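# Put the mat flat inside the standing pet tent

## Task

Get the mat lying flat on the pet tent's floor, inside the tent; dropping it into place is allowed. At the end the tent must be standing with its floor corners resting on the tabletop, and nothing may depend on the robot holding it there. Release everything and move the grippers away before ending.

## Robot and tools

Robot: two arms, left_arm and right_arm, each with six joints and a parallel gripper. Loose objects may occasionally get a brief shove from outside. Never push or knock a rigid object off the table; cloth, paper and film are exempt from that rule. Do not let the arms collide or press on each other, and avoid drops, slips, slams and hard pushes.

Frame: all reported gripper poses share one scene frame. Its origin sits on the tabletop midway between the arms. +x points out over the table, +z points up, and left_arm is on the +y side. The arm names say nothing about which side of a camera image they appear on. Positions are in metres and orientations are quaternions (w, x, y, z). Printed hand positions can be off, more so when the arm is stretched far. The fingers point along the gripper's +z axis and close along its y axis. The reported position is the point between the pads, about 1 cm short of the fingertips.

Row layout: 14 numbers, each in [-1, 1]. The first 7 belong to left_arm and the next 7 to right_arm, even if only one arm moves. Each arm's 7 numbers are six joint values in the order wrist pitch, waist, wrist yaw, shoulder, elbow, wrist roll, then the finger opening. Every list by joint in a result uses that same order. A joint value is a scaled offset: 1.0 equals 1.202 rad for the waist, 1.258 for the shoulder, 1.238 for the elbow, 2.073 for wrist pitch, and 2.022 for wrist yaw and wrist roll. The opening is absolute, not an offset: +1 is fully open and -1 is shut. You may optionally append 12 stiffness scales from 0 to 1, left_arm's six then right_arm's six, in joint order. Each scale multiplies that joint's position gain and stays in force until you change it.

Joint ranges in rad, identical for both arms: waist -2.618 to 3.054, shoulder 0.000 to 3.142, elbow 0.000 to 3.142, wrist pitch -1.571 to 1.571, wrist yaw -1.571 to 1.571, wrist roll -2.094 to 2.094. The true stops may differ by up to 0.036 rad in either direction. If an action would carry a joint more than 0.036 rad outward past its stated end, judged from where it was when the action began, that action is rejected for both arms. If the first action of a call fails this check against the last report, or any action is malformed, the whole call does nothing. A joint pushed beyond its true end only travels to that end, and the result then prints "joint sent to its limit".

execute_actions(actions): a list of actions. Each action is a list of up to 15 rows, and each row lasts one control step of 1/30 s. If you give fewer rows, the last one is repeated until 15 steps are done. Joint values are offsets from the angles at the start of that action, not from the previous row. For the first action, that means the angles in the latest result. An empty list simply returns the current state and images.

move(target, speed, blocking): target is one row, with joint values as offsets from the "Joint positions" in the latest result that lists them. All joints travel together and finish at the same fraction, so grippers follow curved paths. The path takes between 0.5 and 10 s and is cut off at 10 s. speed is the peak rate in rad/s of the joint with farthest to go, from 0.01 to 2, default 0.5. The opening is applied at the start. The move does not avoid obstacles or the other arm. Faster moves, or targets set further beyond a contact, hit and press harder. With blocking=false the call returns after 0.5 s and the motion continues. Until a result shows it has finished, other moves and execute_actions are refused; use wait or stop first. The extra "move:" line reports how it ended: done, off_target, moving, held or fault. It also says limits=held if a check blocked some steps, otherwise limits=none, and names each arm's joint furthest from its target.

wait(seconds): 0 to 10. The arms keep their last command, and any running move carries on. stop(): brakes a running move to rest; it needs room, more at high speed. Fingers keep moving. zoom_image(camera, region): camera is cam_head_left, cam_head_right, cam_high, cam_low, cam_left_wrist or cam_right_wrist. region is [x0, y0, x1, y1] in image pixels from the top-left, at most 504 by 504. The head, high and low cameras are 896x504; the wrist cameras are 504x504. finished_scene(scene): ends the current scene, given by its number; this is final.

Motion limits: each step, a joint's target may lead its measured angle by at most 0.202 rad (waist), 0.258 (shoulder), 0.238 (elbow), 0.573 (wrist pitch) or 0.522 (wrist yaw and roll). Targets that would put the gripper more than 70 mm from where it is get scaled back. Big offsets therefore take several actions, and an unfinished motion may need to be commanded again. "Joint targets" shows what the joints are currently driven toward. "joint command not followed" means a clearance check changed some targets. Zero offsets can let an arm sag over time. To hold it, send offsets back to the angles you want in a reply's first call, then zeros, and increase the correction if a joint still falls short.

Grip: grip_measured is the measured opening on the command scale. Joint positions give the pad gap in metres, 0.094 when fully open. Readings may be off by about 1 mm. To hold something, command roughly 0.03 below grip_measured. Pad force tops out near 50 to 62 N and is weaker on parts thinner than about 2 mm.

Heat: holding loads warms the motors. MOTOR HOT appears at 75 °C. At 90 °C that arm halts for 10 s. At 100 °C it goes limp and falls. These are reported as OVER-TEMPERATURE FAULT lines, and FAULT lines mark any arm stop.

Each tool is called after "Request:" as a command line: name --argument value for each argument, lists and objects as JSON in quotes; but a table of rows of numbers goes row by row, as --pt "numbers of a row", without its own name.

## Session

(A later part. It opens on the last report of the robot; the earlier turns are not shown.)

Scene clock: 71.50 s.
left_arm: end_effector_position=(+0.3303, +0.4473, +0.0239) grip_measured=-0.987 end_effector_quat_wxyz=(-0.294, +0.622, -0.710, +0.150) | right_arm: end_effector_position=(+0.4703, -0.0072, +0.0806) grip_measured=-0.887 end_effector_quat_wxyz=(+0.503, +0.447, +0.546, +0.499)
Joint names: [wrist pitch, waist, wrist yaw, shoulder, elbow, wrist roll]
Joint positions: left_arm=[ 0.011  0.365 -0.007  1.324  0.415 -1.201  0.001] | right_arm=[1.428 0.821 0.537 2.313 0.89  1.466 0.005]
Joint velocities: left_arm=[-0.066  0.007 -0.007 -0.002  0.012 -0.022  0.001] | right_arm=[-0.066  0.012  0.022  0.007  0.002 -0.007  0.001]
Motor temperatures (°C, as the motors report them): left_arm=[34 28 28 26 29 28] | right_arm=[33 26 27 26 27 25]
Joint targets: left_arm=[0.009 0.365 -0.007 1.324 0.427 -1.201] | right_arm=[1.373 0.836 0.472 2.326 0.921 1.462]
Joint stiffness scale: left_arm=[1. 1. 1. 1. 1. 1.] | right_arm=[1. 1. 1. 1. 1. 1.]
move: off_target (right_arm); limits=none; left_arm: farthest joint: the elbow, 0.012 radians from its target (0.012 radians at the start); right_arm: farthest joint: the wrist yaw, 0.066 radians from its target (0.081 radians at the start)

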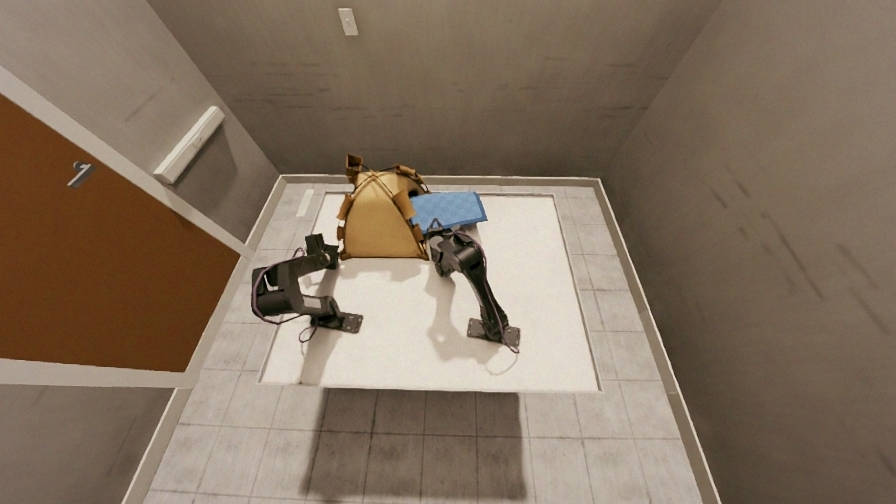

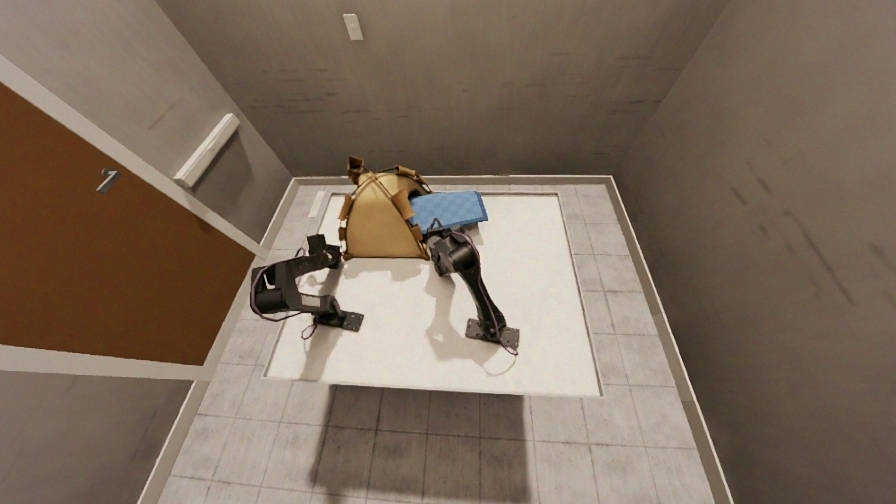

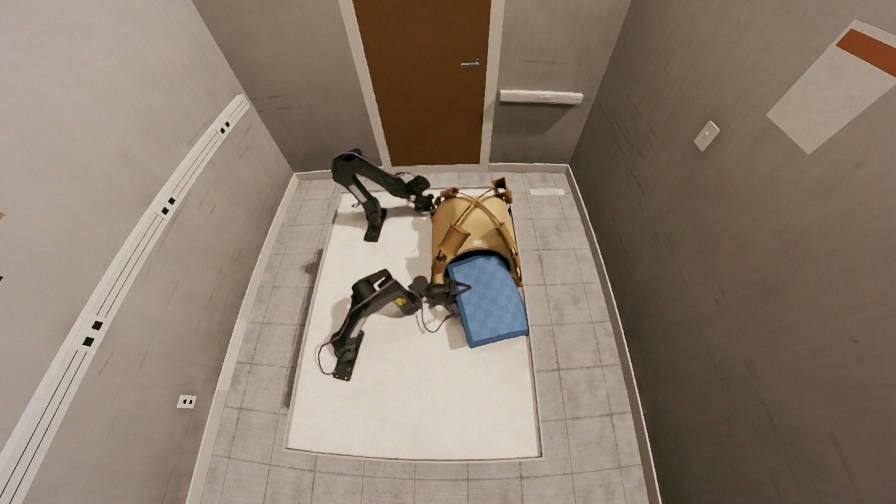

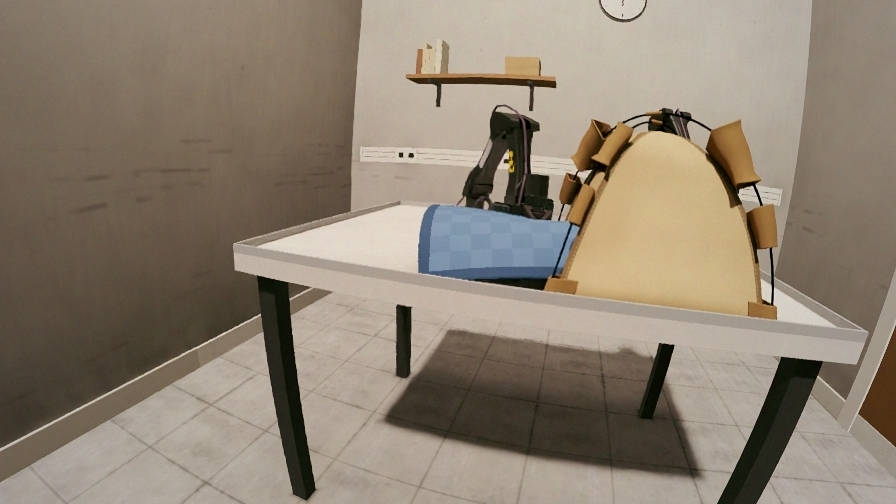

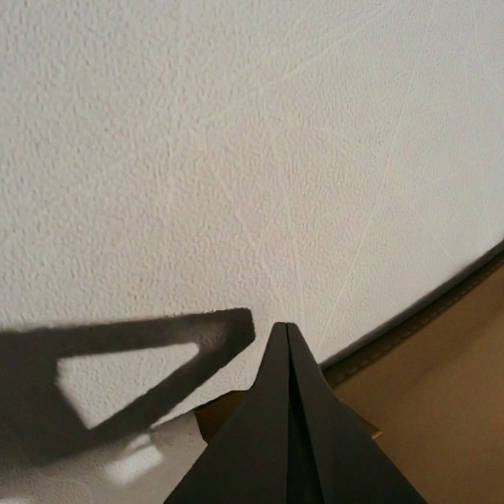

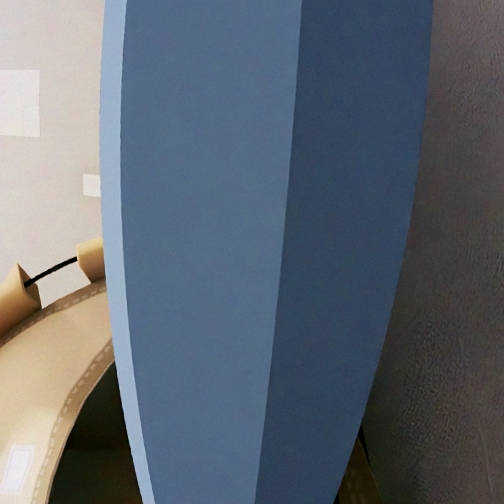

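Request:
move --target '[0,0,0,0,0.01,0,-1,0,0,0,0.01,0.025,0,-0.6]'

Request:
move --target '[0,0,0,0,0.01,0,-1,0.054,-0.339,-0.203,-0.064,-0.15,0.05,-0.6]' --speed 0.3

Request:
zoom_image --camera "cam_high" --region '[380, 170, 580, 370]'

Scene clock: 72.80 s.
left_arm: end_effector_position=(+0.3307, +0.4474, +0.0243) grip_measured=-0.987 end_effector_quat_wxyz=(-0.295, +0.622, -0.709, +0.151) | right_arm: end_effector_position=(+0.4706, -0.0102, +0.0825) grip_measured=-0.601 end_effector_quat_wxyz=(+0.507, +0.453, +0.538, +0.499)
Joint names: [wrist pitch, waist, wrist yaw, shoulder, elbow, wrist roll]
Joint positions: left_arm=[ 0.013  0.365 -0.007  1.324  0.415 -1.201  0.001] | right_arm=[1.436 0.821 0.554 2.313 0.89  1.47  0.019]
Joint velocities: left_arm=[-0.022  0.002  0.066  0.002 -0.007 -0.051  0.   ] | right_arm=[ 0.022 -0.017  0.022 -0.012 -0.007 -0.022 -0.   ]
Motor temperatures (°C, as the motors report them): left_arm=[34 28 28 26 29 28] | right_arm=[33 26 27 26 27 25]
Joint targets: left_arm=[0.011 0.365 -0.007 1.324 0.427 -1.201] | right_arm=[1.428 0.821 0.537 2.326 0.921 1.466]
Joint stiffness scale: left_arm=[1. 1. 1. 1. 1. 1.] | right_arm=[1. 1. 1. 1. 1. 1.]
move: off_target (right_arm); limits=none; left_arm: farthest joint: the elbow, 0.012 radians from its target (0.012 radians at the start); right_arm: farthest joint: the elbow, 0.031 radians from its target (0.031 radians at the start)

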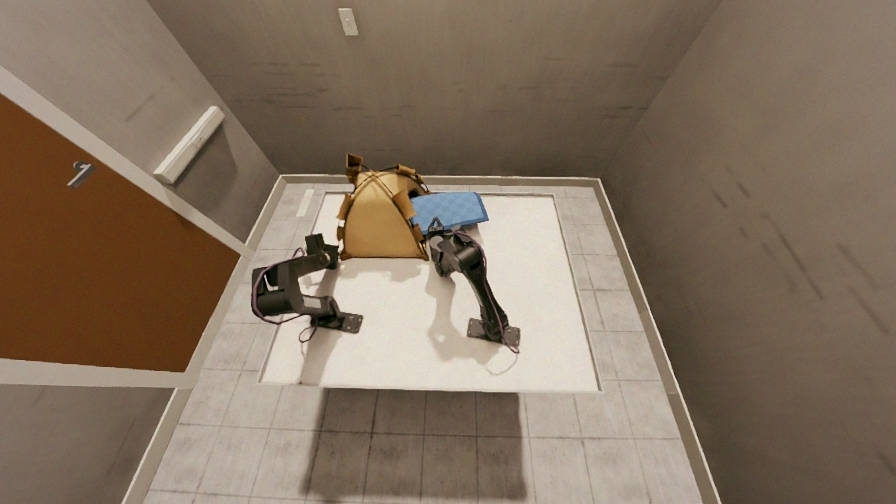

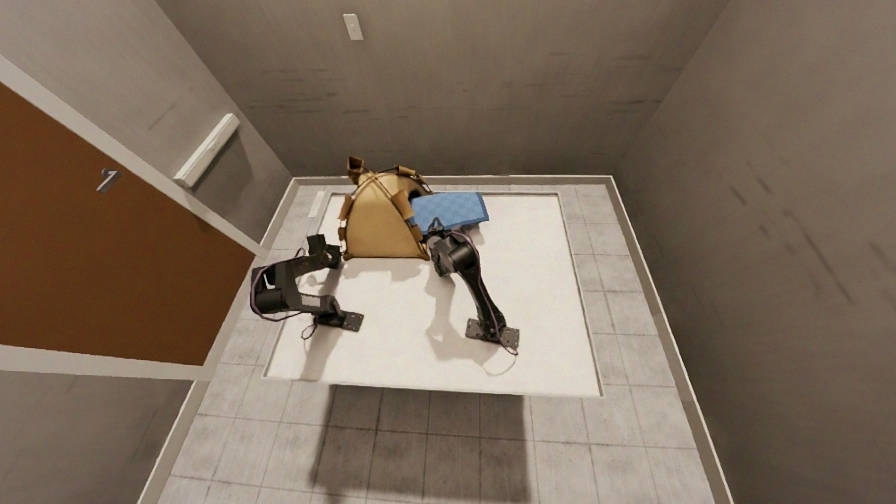

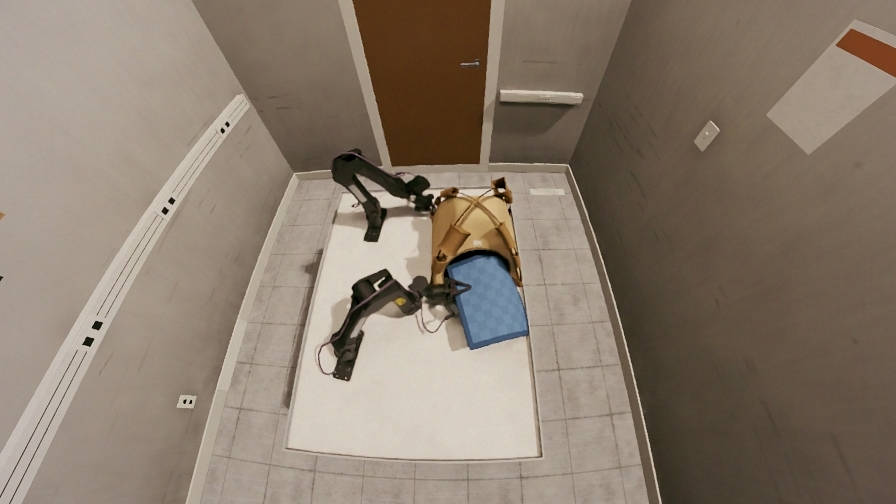

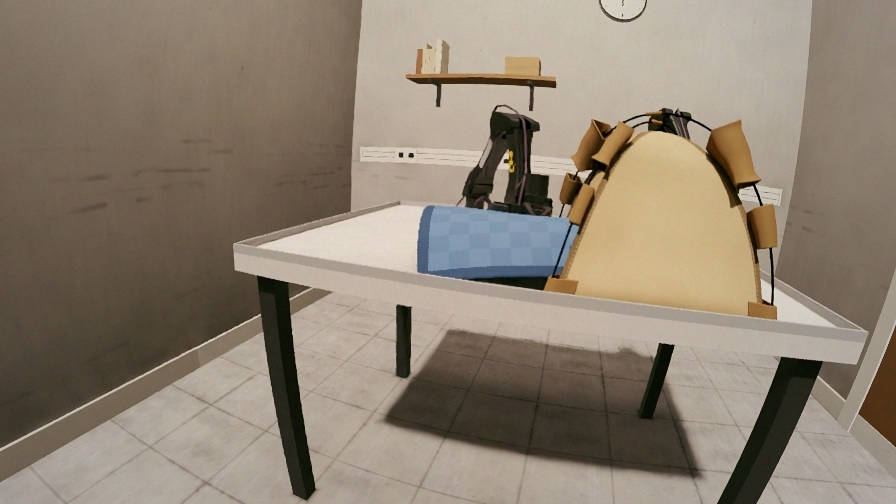

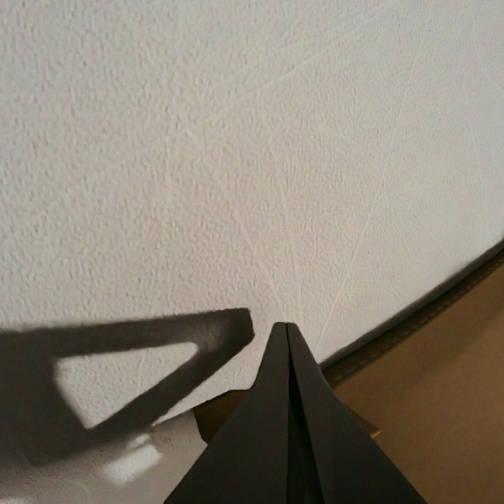

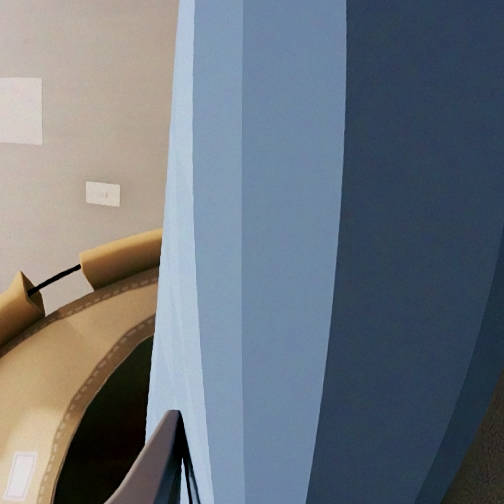

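Scene clock: 74.73 s.
left_arm: end_effector_position=(+0.3312, +0.4475, +0.0247) grip_measured=-0.987 end_effector_quat_wxyz=(-0.296, +0.622, -0.709, +0.151) | right_arm: end_effector_position=(+0.4935, -0.1487, +0.0802) grip_measured=-0.601 end_effector_quat_wxyz=(+0.479, +0.477, +0.521, +0.521)
Joint names: [wrist pitch, waist, wrist yaw, shoulder, elbow, wrist roll]
Joint positions: left_arm=[ 0.016  0.365 -0.007  1.324  0.415 -1.201  0.001] | right_arm=[1.543 0.422 0.147 2.258 0.717 1.569 0.019]
Joint velocities: left_arm=[-0.125 -0.017  0.037  0.007 -0.012 -0.051  0.001] | right_arm=[-0.051  0.002  0.081 -0.007 -0.007 -0.037  0.001]
Motor temperatures (°C, as the motors report them): left_arm=[34 28 28 26 29 28] | right_arm=[33 26 27 26 27 25]
Joint targets: left_arm=[0.013 0.365 -0.007 1.324 0.427 -1.201] | right_arm=[1.548 0.414 0.144 2.233 0.704 1.571]
Joint stiffness scale: left_arm=[1. 1. 1. 1. 1. 1.] | right_arm=[1. 1. 1. 1. 1. 1.]
move: off_target (right_arm); limits=none; left_arm: farthest joint: the elbow, 0.012 radians from its target (0.012 radians at the start); right_arm: farthest joint: the shoulder, 0.026 radians from its target (0.081 radians at the start)

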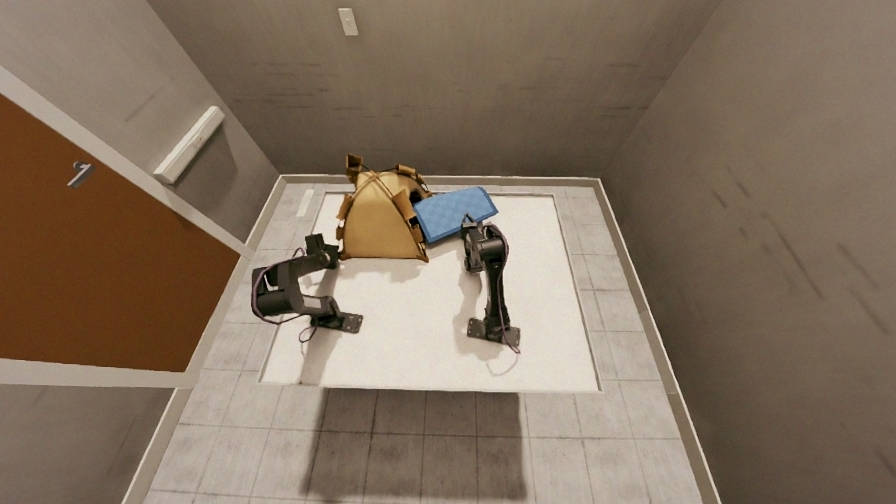

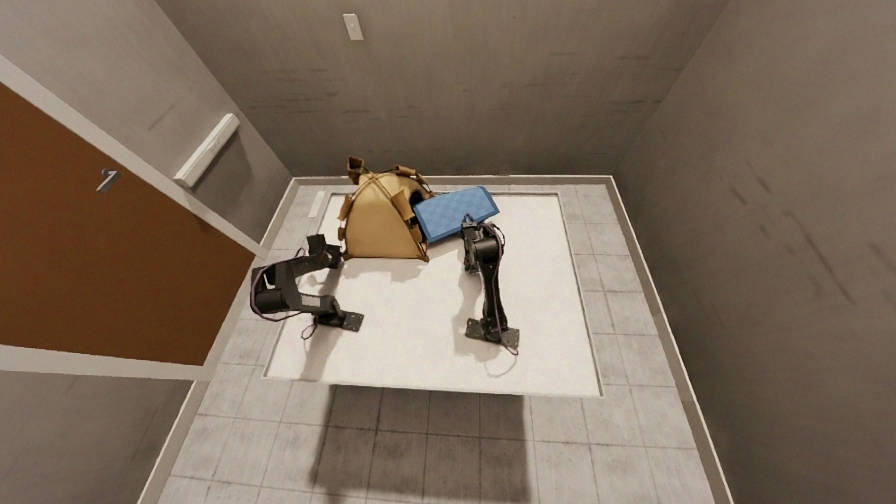

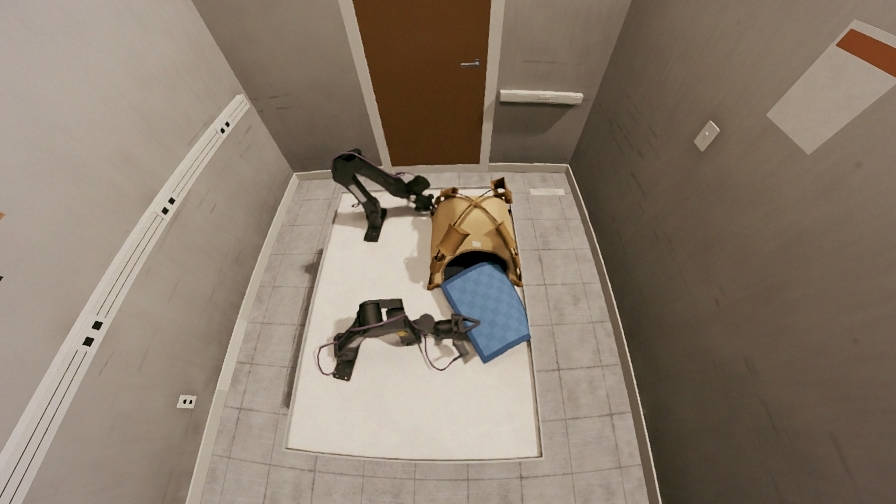

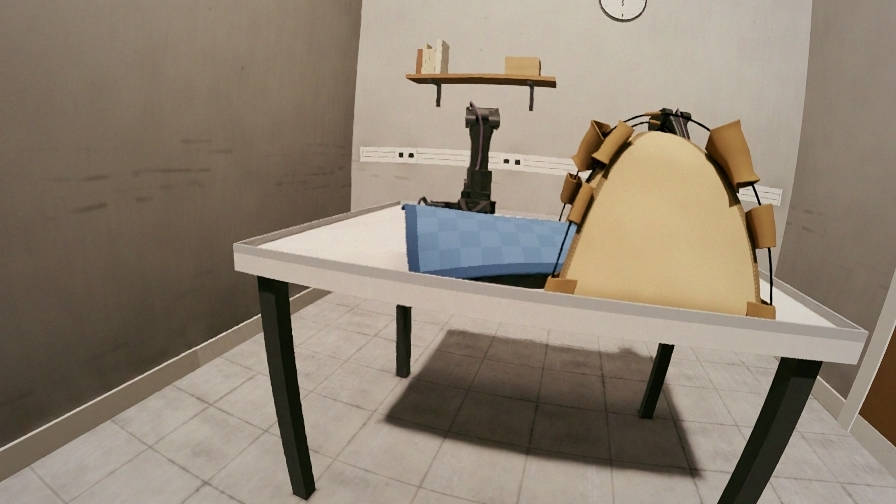

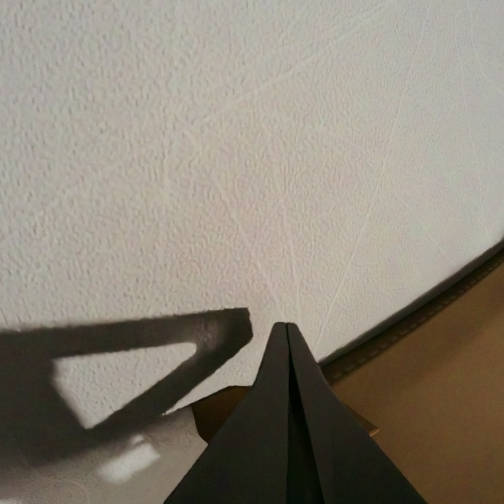

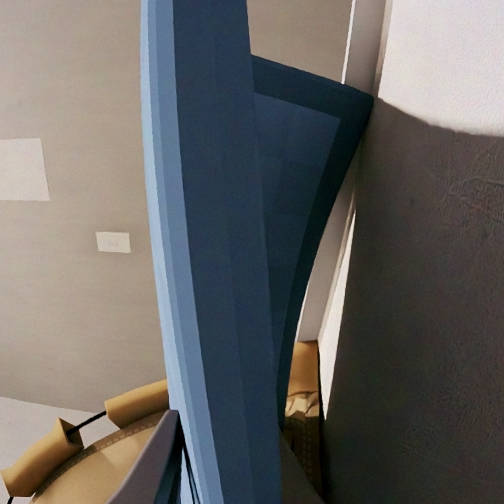

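Region (380, 170, 580, 370) of cam_high's 896x504 image, scaled by 2.520, with more detail than that image has.

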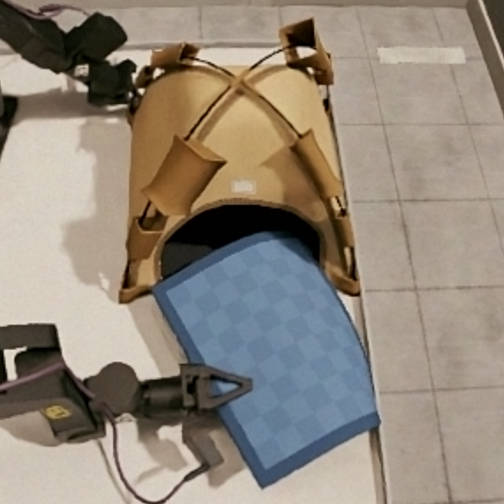

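Request:
move --target '[0,0,0,0,0.01,0,-1,0,-0.186,-0.29,-0.01,0.03,0,-0.6]' --speed 0.4

Request:
move --target '[0,0,0,0,0.01,0,-1,0,0,0,0,0.01,0,-0.93]'

Request:
zoom_image --camera "cam_high" --region '[380, 190, 580, 390]'

Scene clock: 77.57 s.
left_arm: end_effector_position=(+0.3316, +0.4476, +0.0250) grip_measured=-0.987 end_effector_quat_wxyz=(-0.297, +0.622, -0.709, +0.152) | right_arm: end_effector_position=(+0.4874, -0.1613, +0.0802) grip_measured=-0.601 end_effector_quat_wxyz=(+0.385, +0.382, +0.594, +0.594)
Joint names: [wrist pitch, waist, wrist yaw, shoulder, elbow, wrist roll]
Joint positions: left_arm=[ 0.018  0.365 -0.007  1.324  0.415 -1.201  0.001] | right_arm=[ 1.544  0.202 -0.411  2.258  0.717  1.569  0.019]
Joint velocities: left_arm=[-0.022 -0.017  0.007  0.007  0.007 -0.007 -0.001] | right_arm=[-0.022  0.002 -0.022 -0.012  0.007  0.037  0.   ]
Motor temperatures (°C, as the motors report them): left_arm=[35 28 28 26 29 28] | right_arm=[33 26 27 26 27 25]
Joint targets: left_arm=[0.016 0.365 -0.007 1.324 0.427 -1.201] | right_arm=[1.544 0.198 -0.439 2.246 0.754 1.569]
Joint stiffness scale: left_arm=[1. 1. 1. 1. 1. 1.] | right_arm=[1. 1. 1. 1. 1. 1.]
move: off_target (right_arm); limits=none; left_arm: farthest joint: the elbow, 0.012 radians from its target (0.012 radians at the start); right_arm: farthest joint: the elbow, 0.037 radians from its target (0.037 radians at the start)

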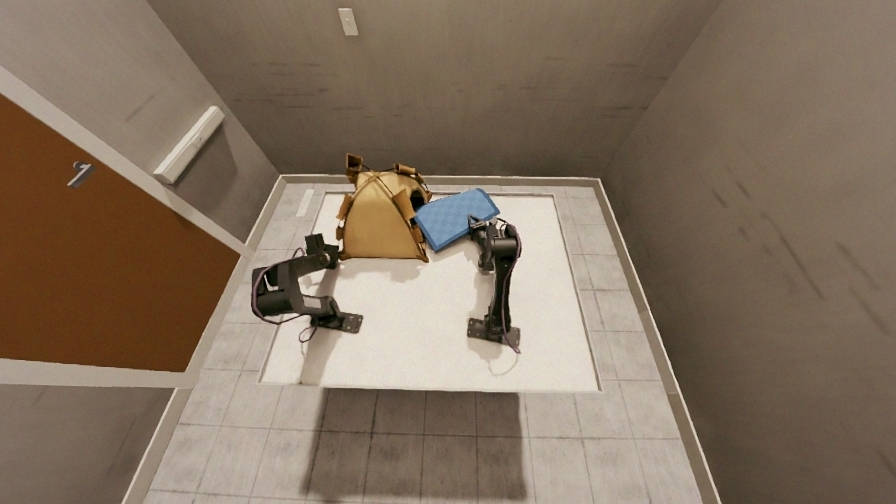

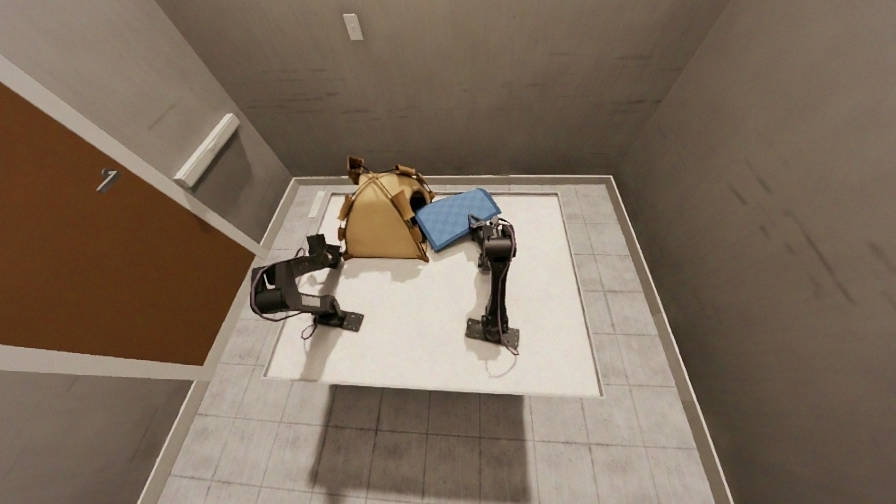

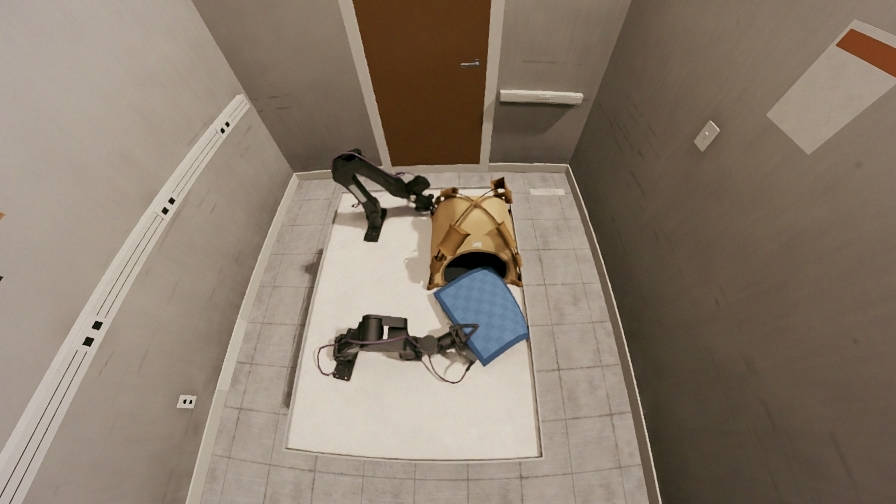

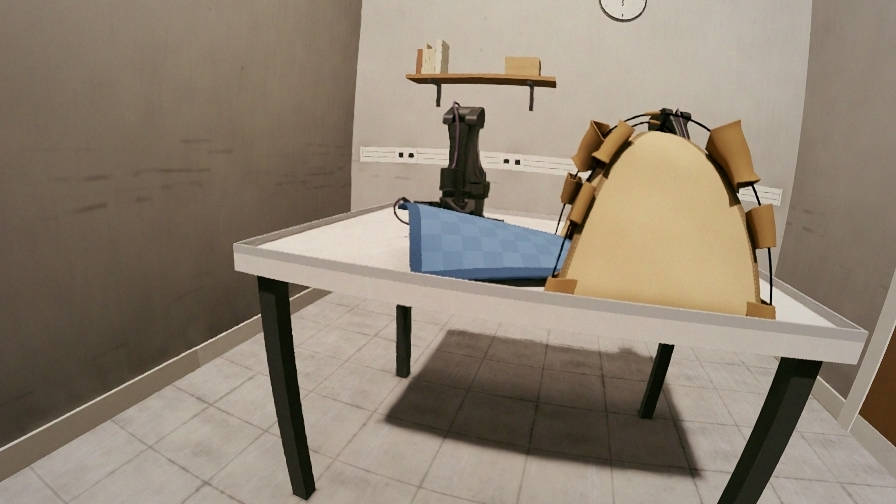

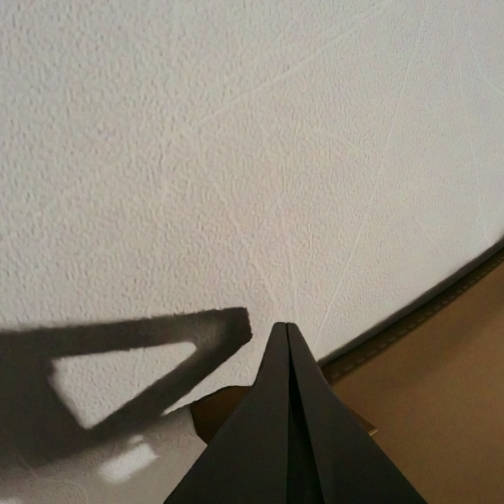

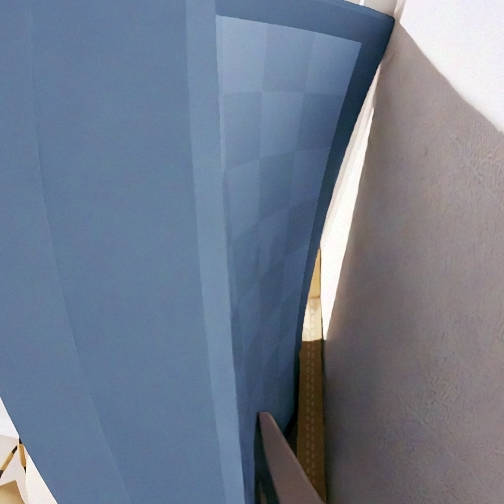

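Scene clock: 78.27 s.
left_arm: end_effector_position=(+0.3320, +0.4478, +0.0254) grip_measured=-0.987 end_effector_quat_wxyz=(-0.298, +0.621, -0.709, +0.152) | right_arm: end_effector_position=(+0.4880, -0.1627, +0.0803) grip_measured=-0.893 end_effector_quat_wxyz=(+0.387, +0.384, +0.592, +0.593)
Joint names: [wrist pitch, waist, wrist yaw, shoulder, elbow, wrist roll]
Joint positions: left_arm=[ 0.02   0.365 -0.007  1.324  0.415 -1.201  0.001] | right_arm=[ 1.544  0.202 -0.402  2.258  0.717  1.569  0.005]
Joint velocities: left_arm=[-0.066  0.007 -0.022  0.012  0.012 -0.066  0.   ] | right_arm=[ 0.007 -0.007 -0.037  0.002  0.002 -0.022 -0.   ]
Motor temperatures (°C, as the motors report them): left_arm=[35 27 28 26 29 28] | right_arm=[33 26 27 26 27 25]
Joint targets: left_arm=[0.018 0.365 -0.007 1.324 0.427 -1.201] | right_arm=[1.543 0.202 -0.411 2.258 0.730 1.569]
Joint stiffness scale: left_arm=[1. 1. 1. 1. 1. 1.] | right_arm=[1. 1. 1. 1. 1. 1.]
move: done; limits=none; left_arm: farthest joint: the elbow, 0.012 radians from its target (0.012 radians at the start); right_arm: farthest joint: the elbow, 0.012 radians from its target (0.012 radians at the start)

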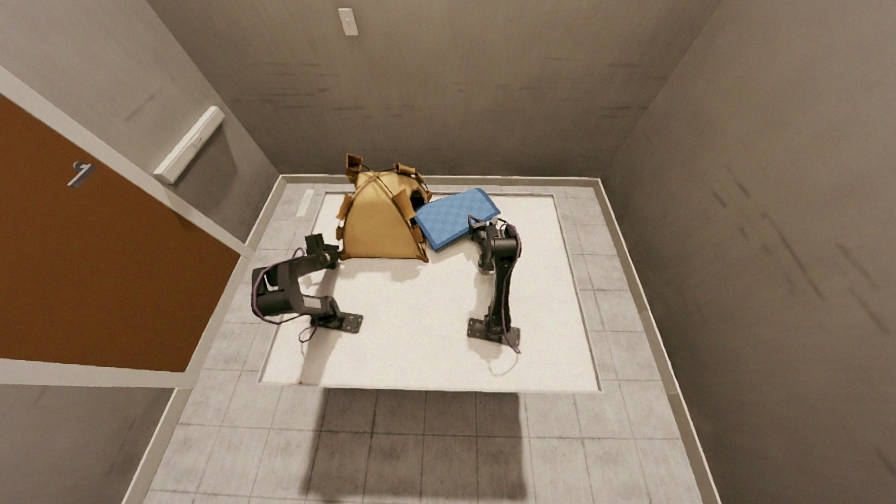

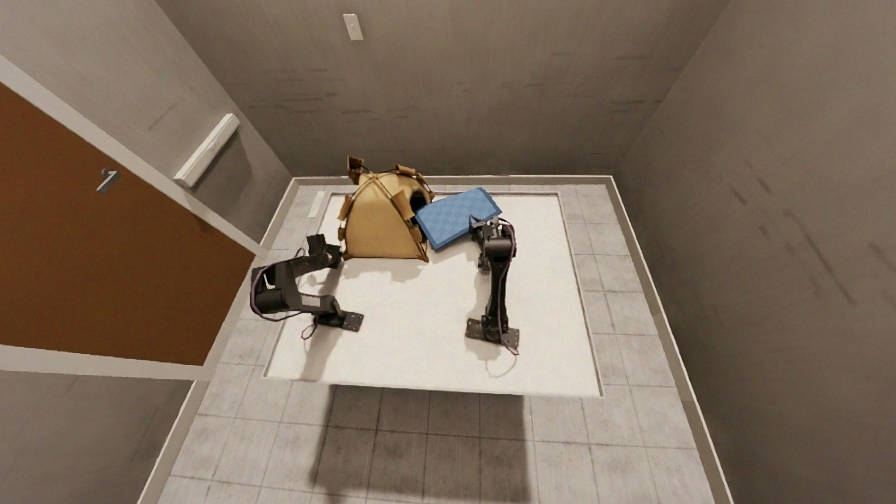

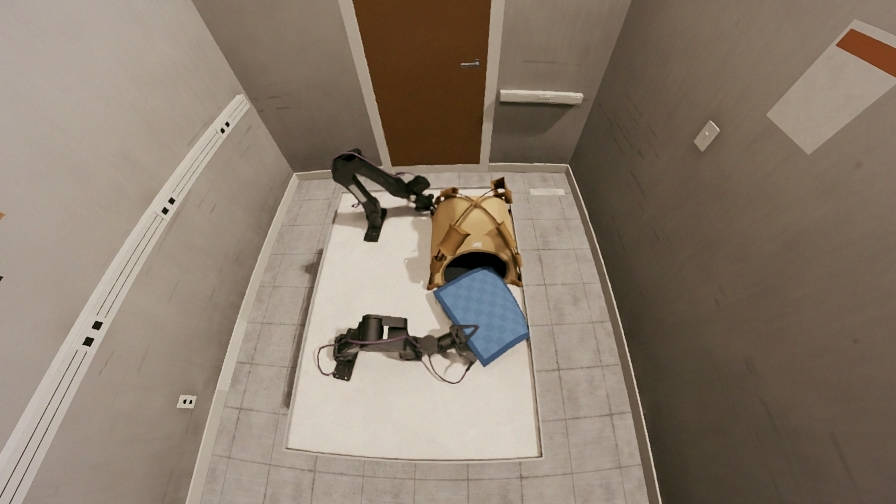

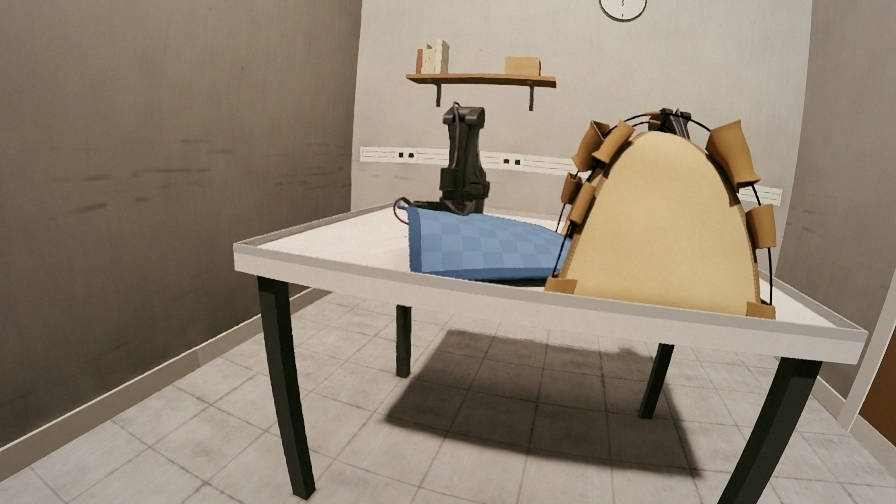

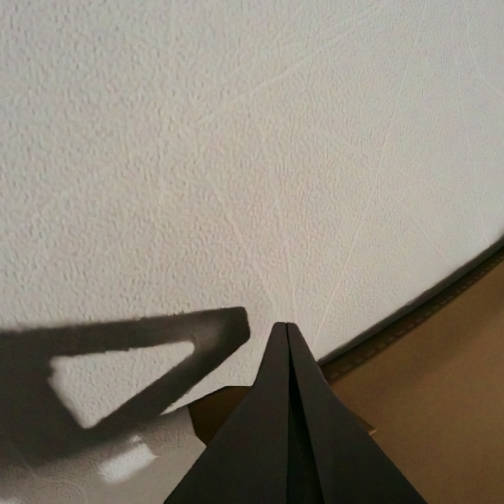

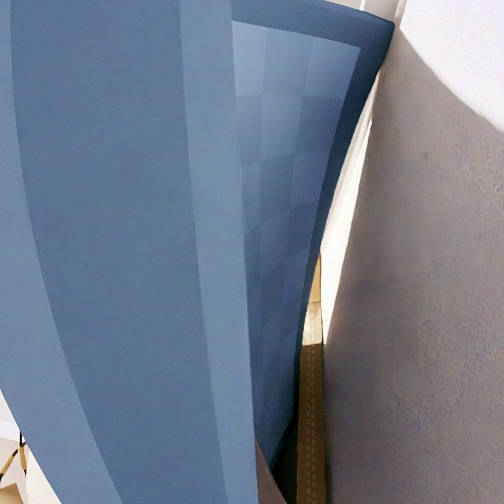

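Region (380, 190, 580, 390) of cam_high's 896x504 image, scaled by 2.520, with more detail than that image has.

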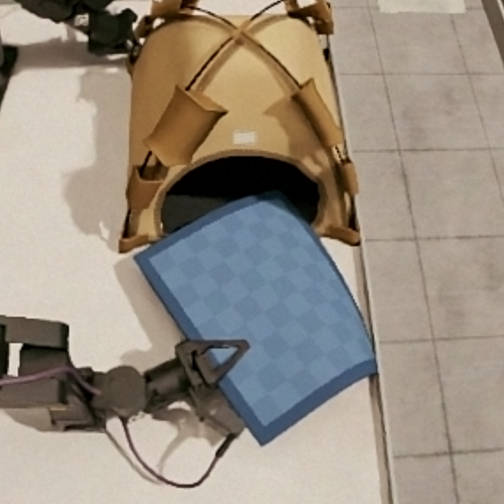

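Request:
move --target '[-0.005,0,0,0,0.01,0,-1,-0.02,0.246,0.37,-0.08,0.02,-0.05,-0.93]' --speed 0.35

Request:
zoom_image --camera "cam_high" --region '[380, 190, 580, 390]'

Scene clock: 81.53 s.
left_arm: end_effector_position=(+0.3323, +0.4478, +0.0256) grip_measured=-0.987 end_effector_quat_wxyz=(-0.299, +0.621, -0.708, +0.152) | right_arm: end_effector_position=(+0.4889, -0.1336, +0.1118) grip_measured=-0.893 end_effector_quat_wxyz=(+0.522, +0.464, +0.507, +0.506)
Joint names: [wrist pitch, waist, wrist yaw, shoulder, elbow, wrist roll]
Joint positions: left_arm=[ 0.022  0.365 -0.007  1.324  0.415 -1.201  0.001] | right_arm=[1.524 0.501 0.285 2.182 0.717 1.494 0.005]
Joint velocities: left_arm=[-0.051  0.012 -0.037  0.017 -0.002  0.022 -0.001] | right_arm=[ 0.022 -0.002  0.007 -0.012  0.002 -0.022 -0.   ]
Motor temperatures (°C, as the motors report them): left_arm=[35 27 28 26 29 28] | right_arm=[33 26 27 27 27 25]
Joint targets: left_arm=[0.010 0.365 -0.007 1.324 0.427 -1.201] | right_arm=[1.503 0.498 0.346 2.157 0.742 1.468]
Joint stiffness scale: left_arm=[1. 1. 1. 1. 1. 1.] | right_arm=[1. 1. 1. 1. 1. 1.]
move: off_target (right_arm); limits=none; left_arm: farthest joint: the elbow, 0.012 radians from its target (0.012 radians at the start); right_arm: farthest joint: the wrist yaw, 0.062 radians from its target (0.749 radians at the start)

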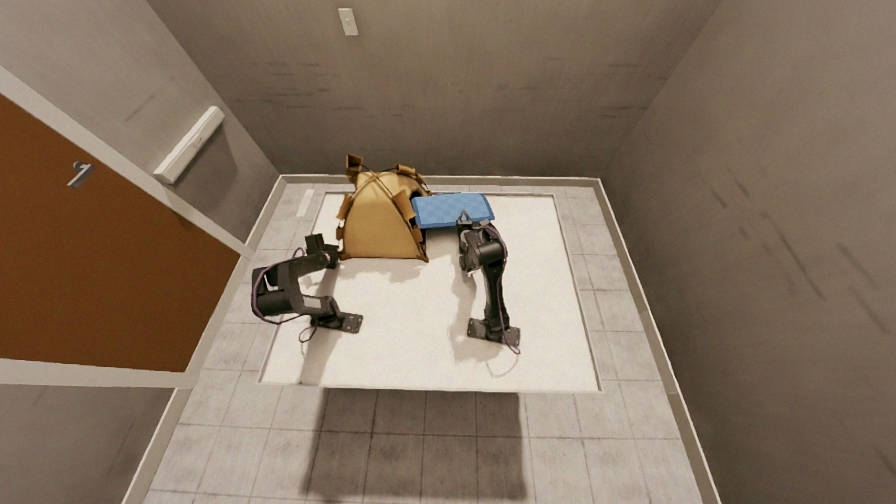

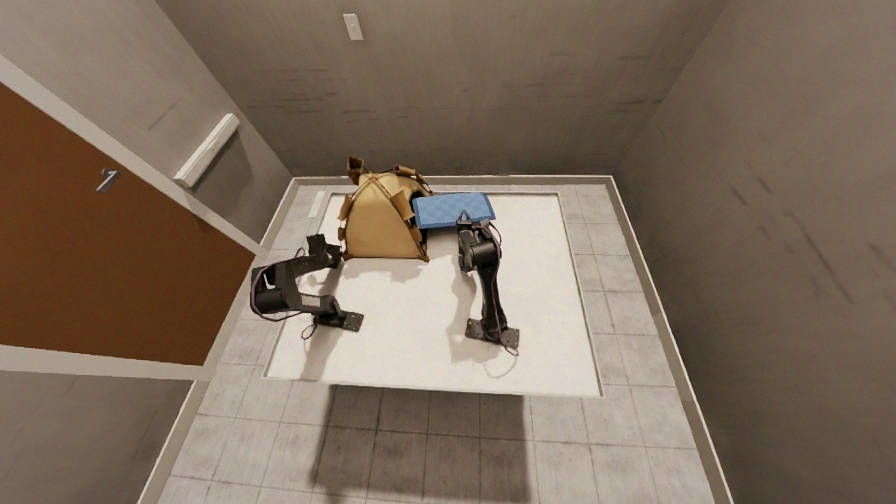

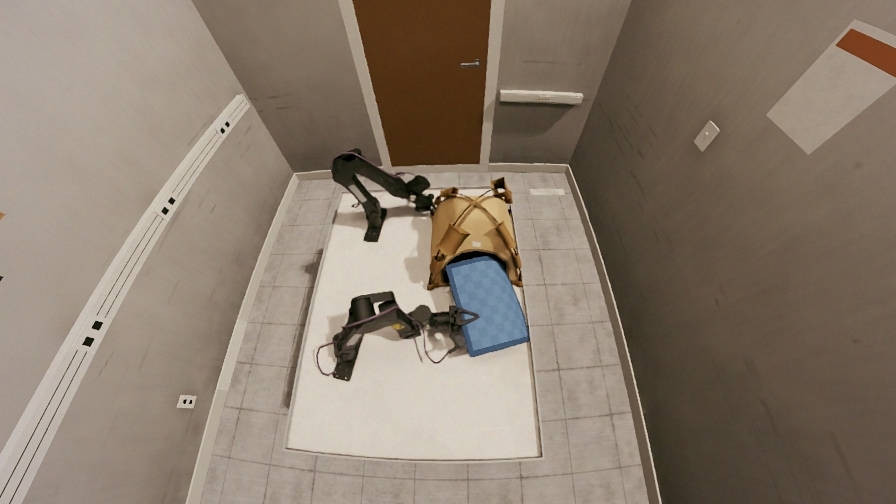

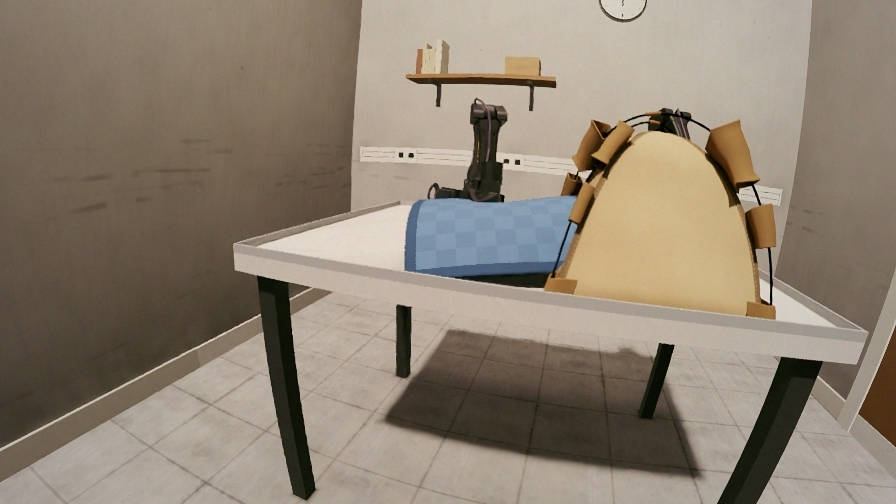

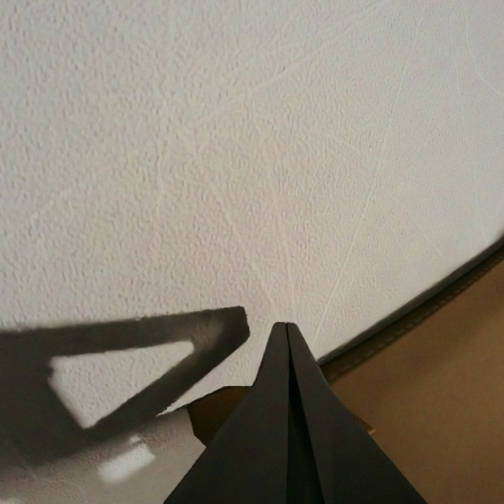

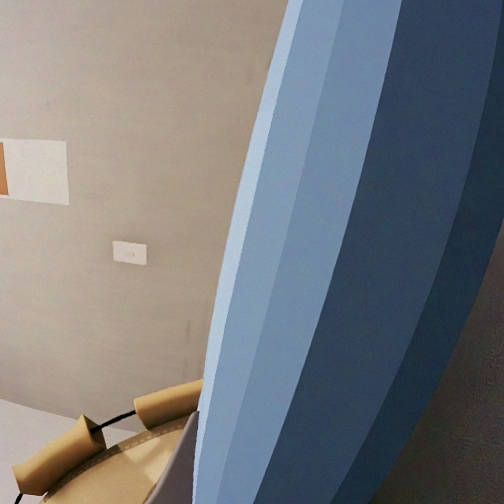

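Region (380, 190, 580, 390) of cam_high's 896x504 image, scaled by 2.520, with more detail than that image has.

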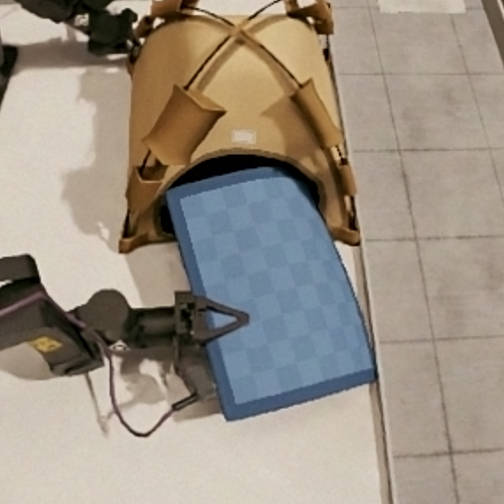

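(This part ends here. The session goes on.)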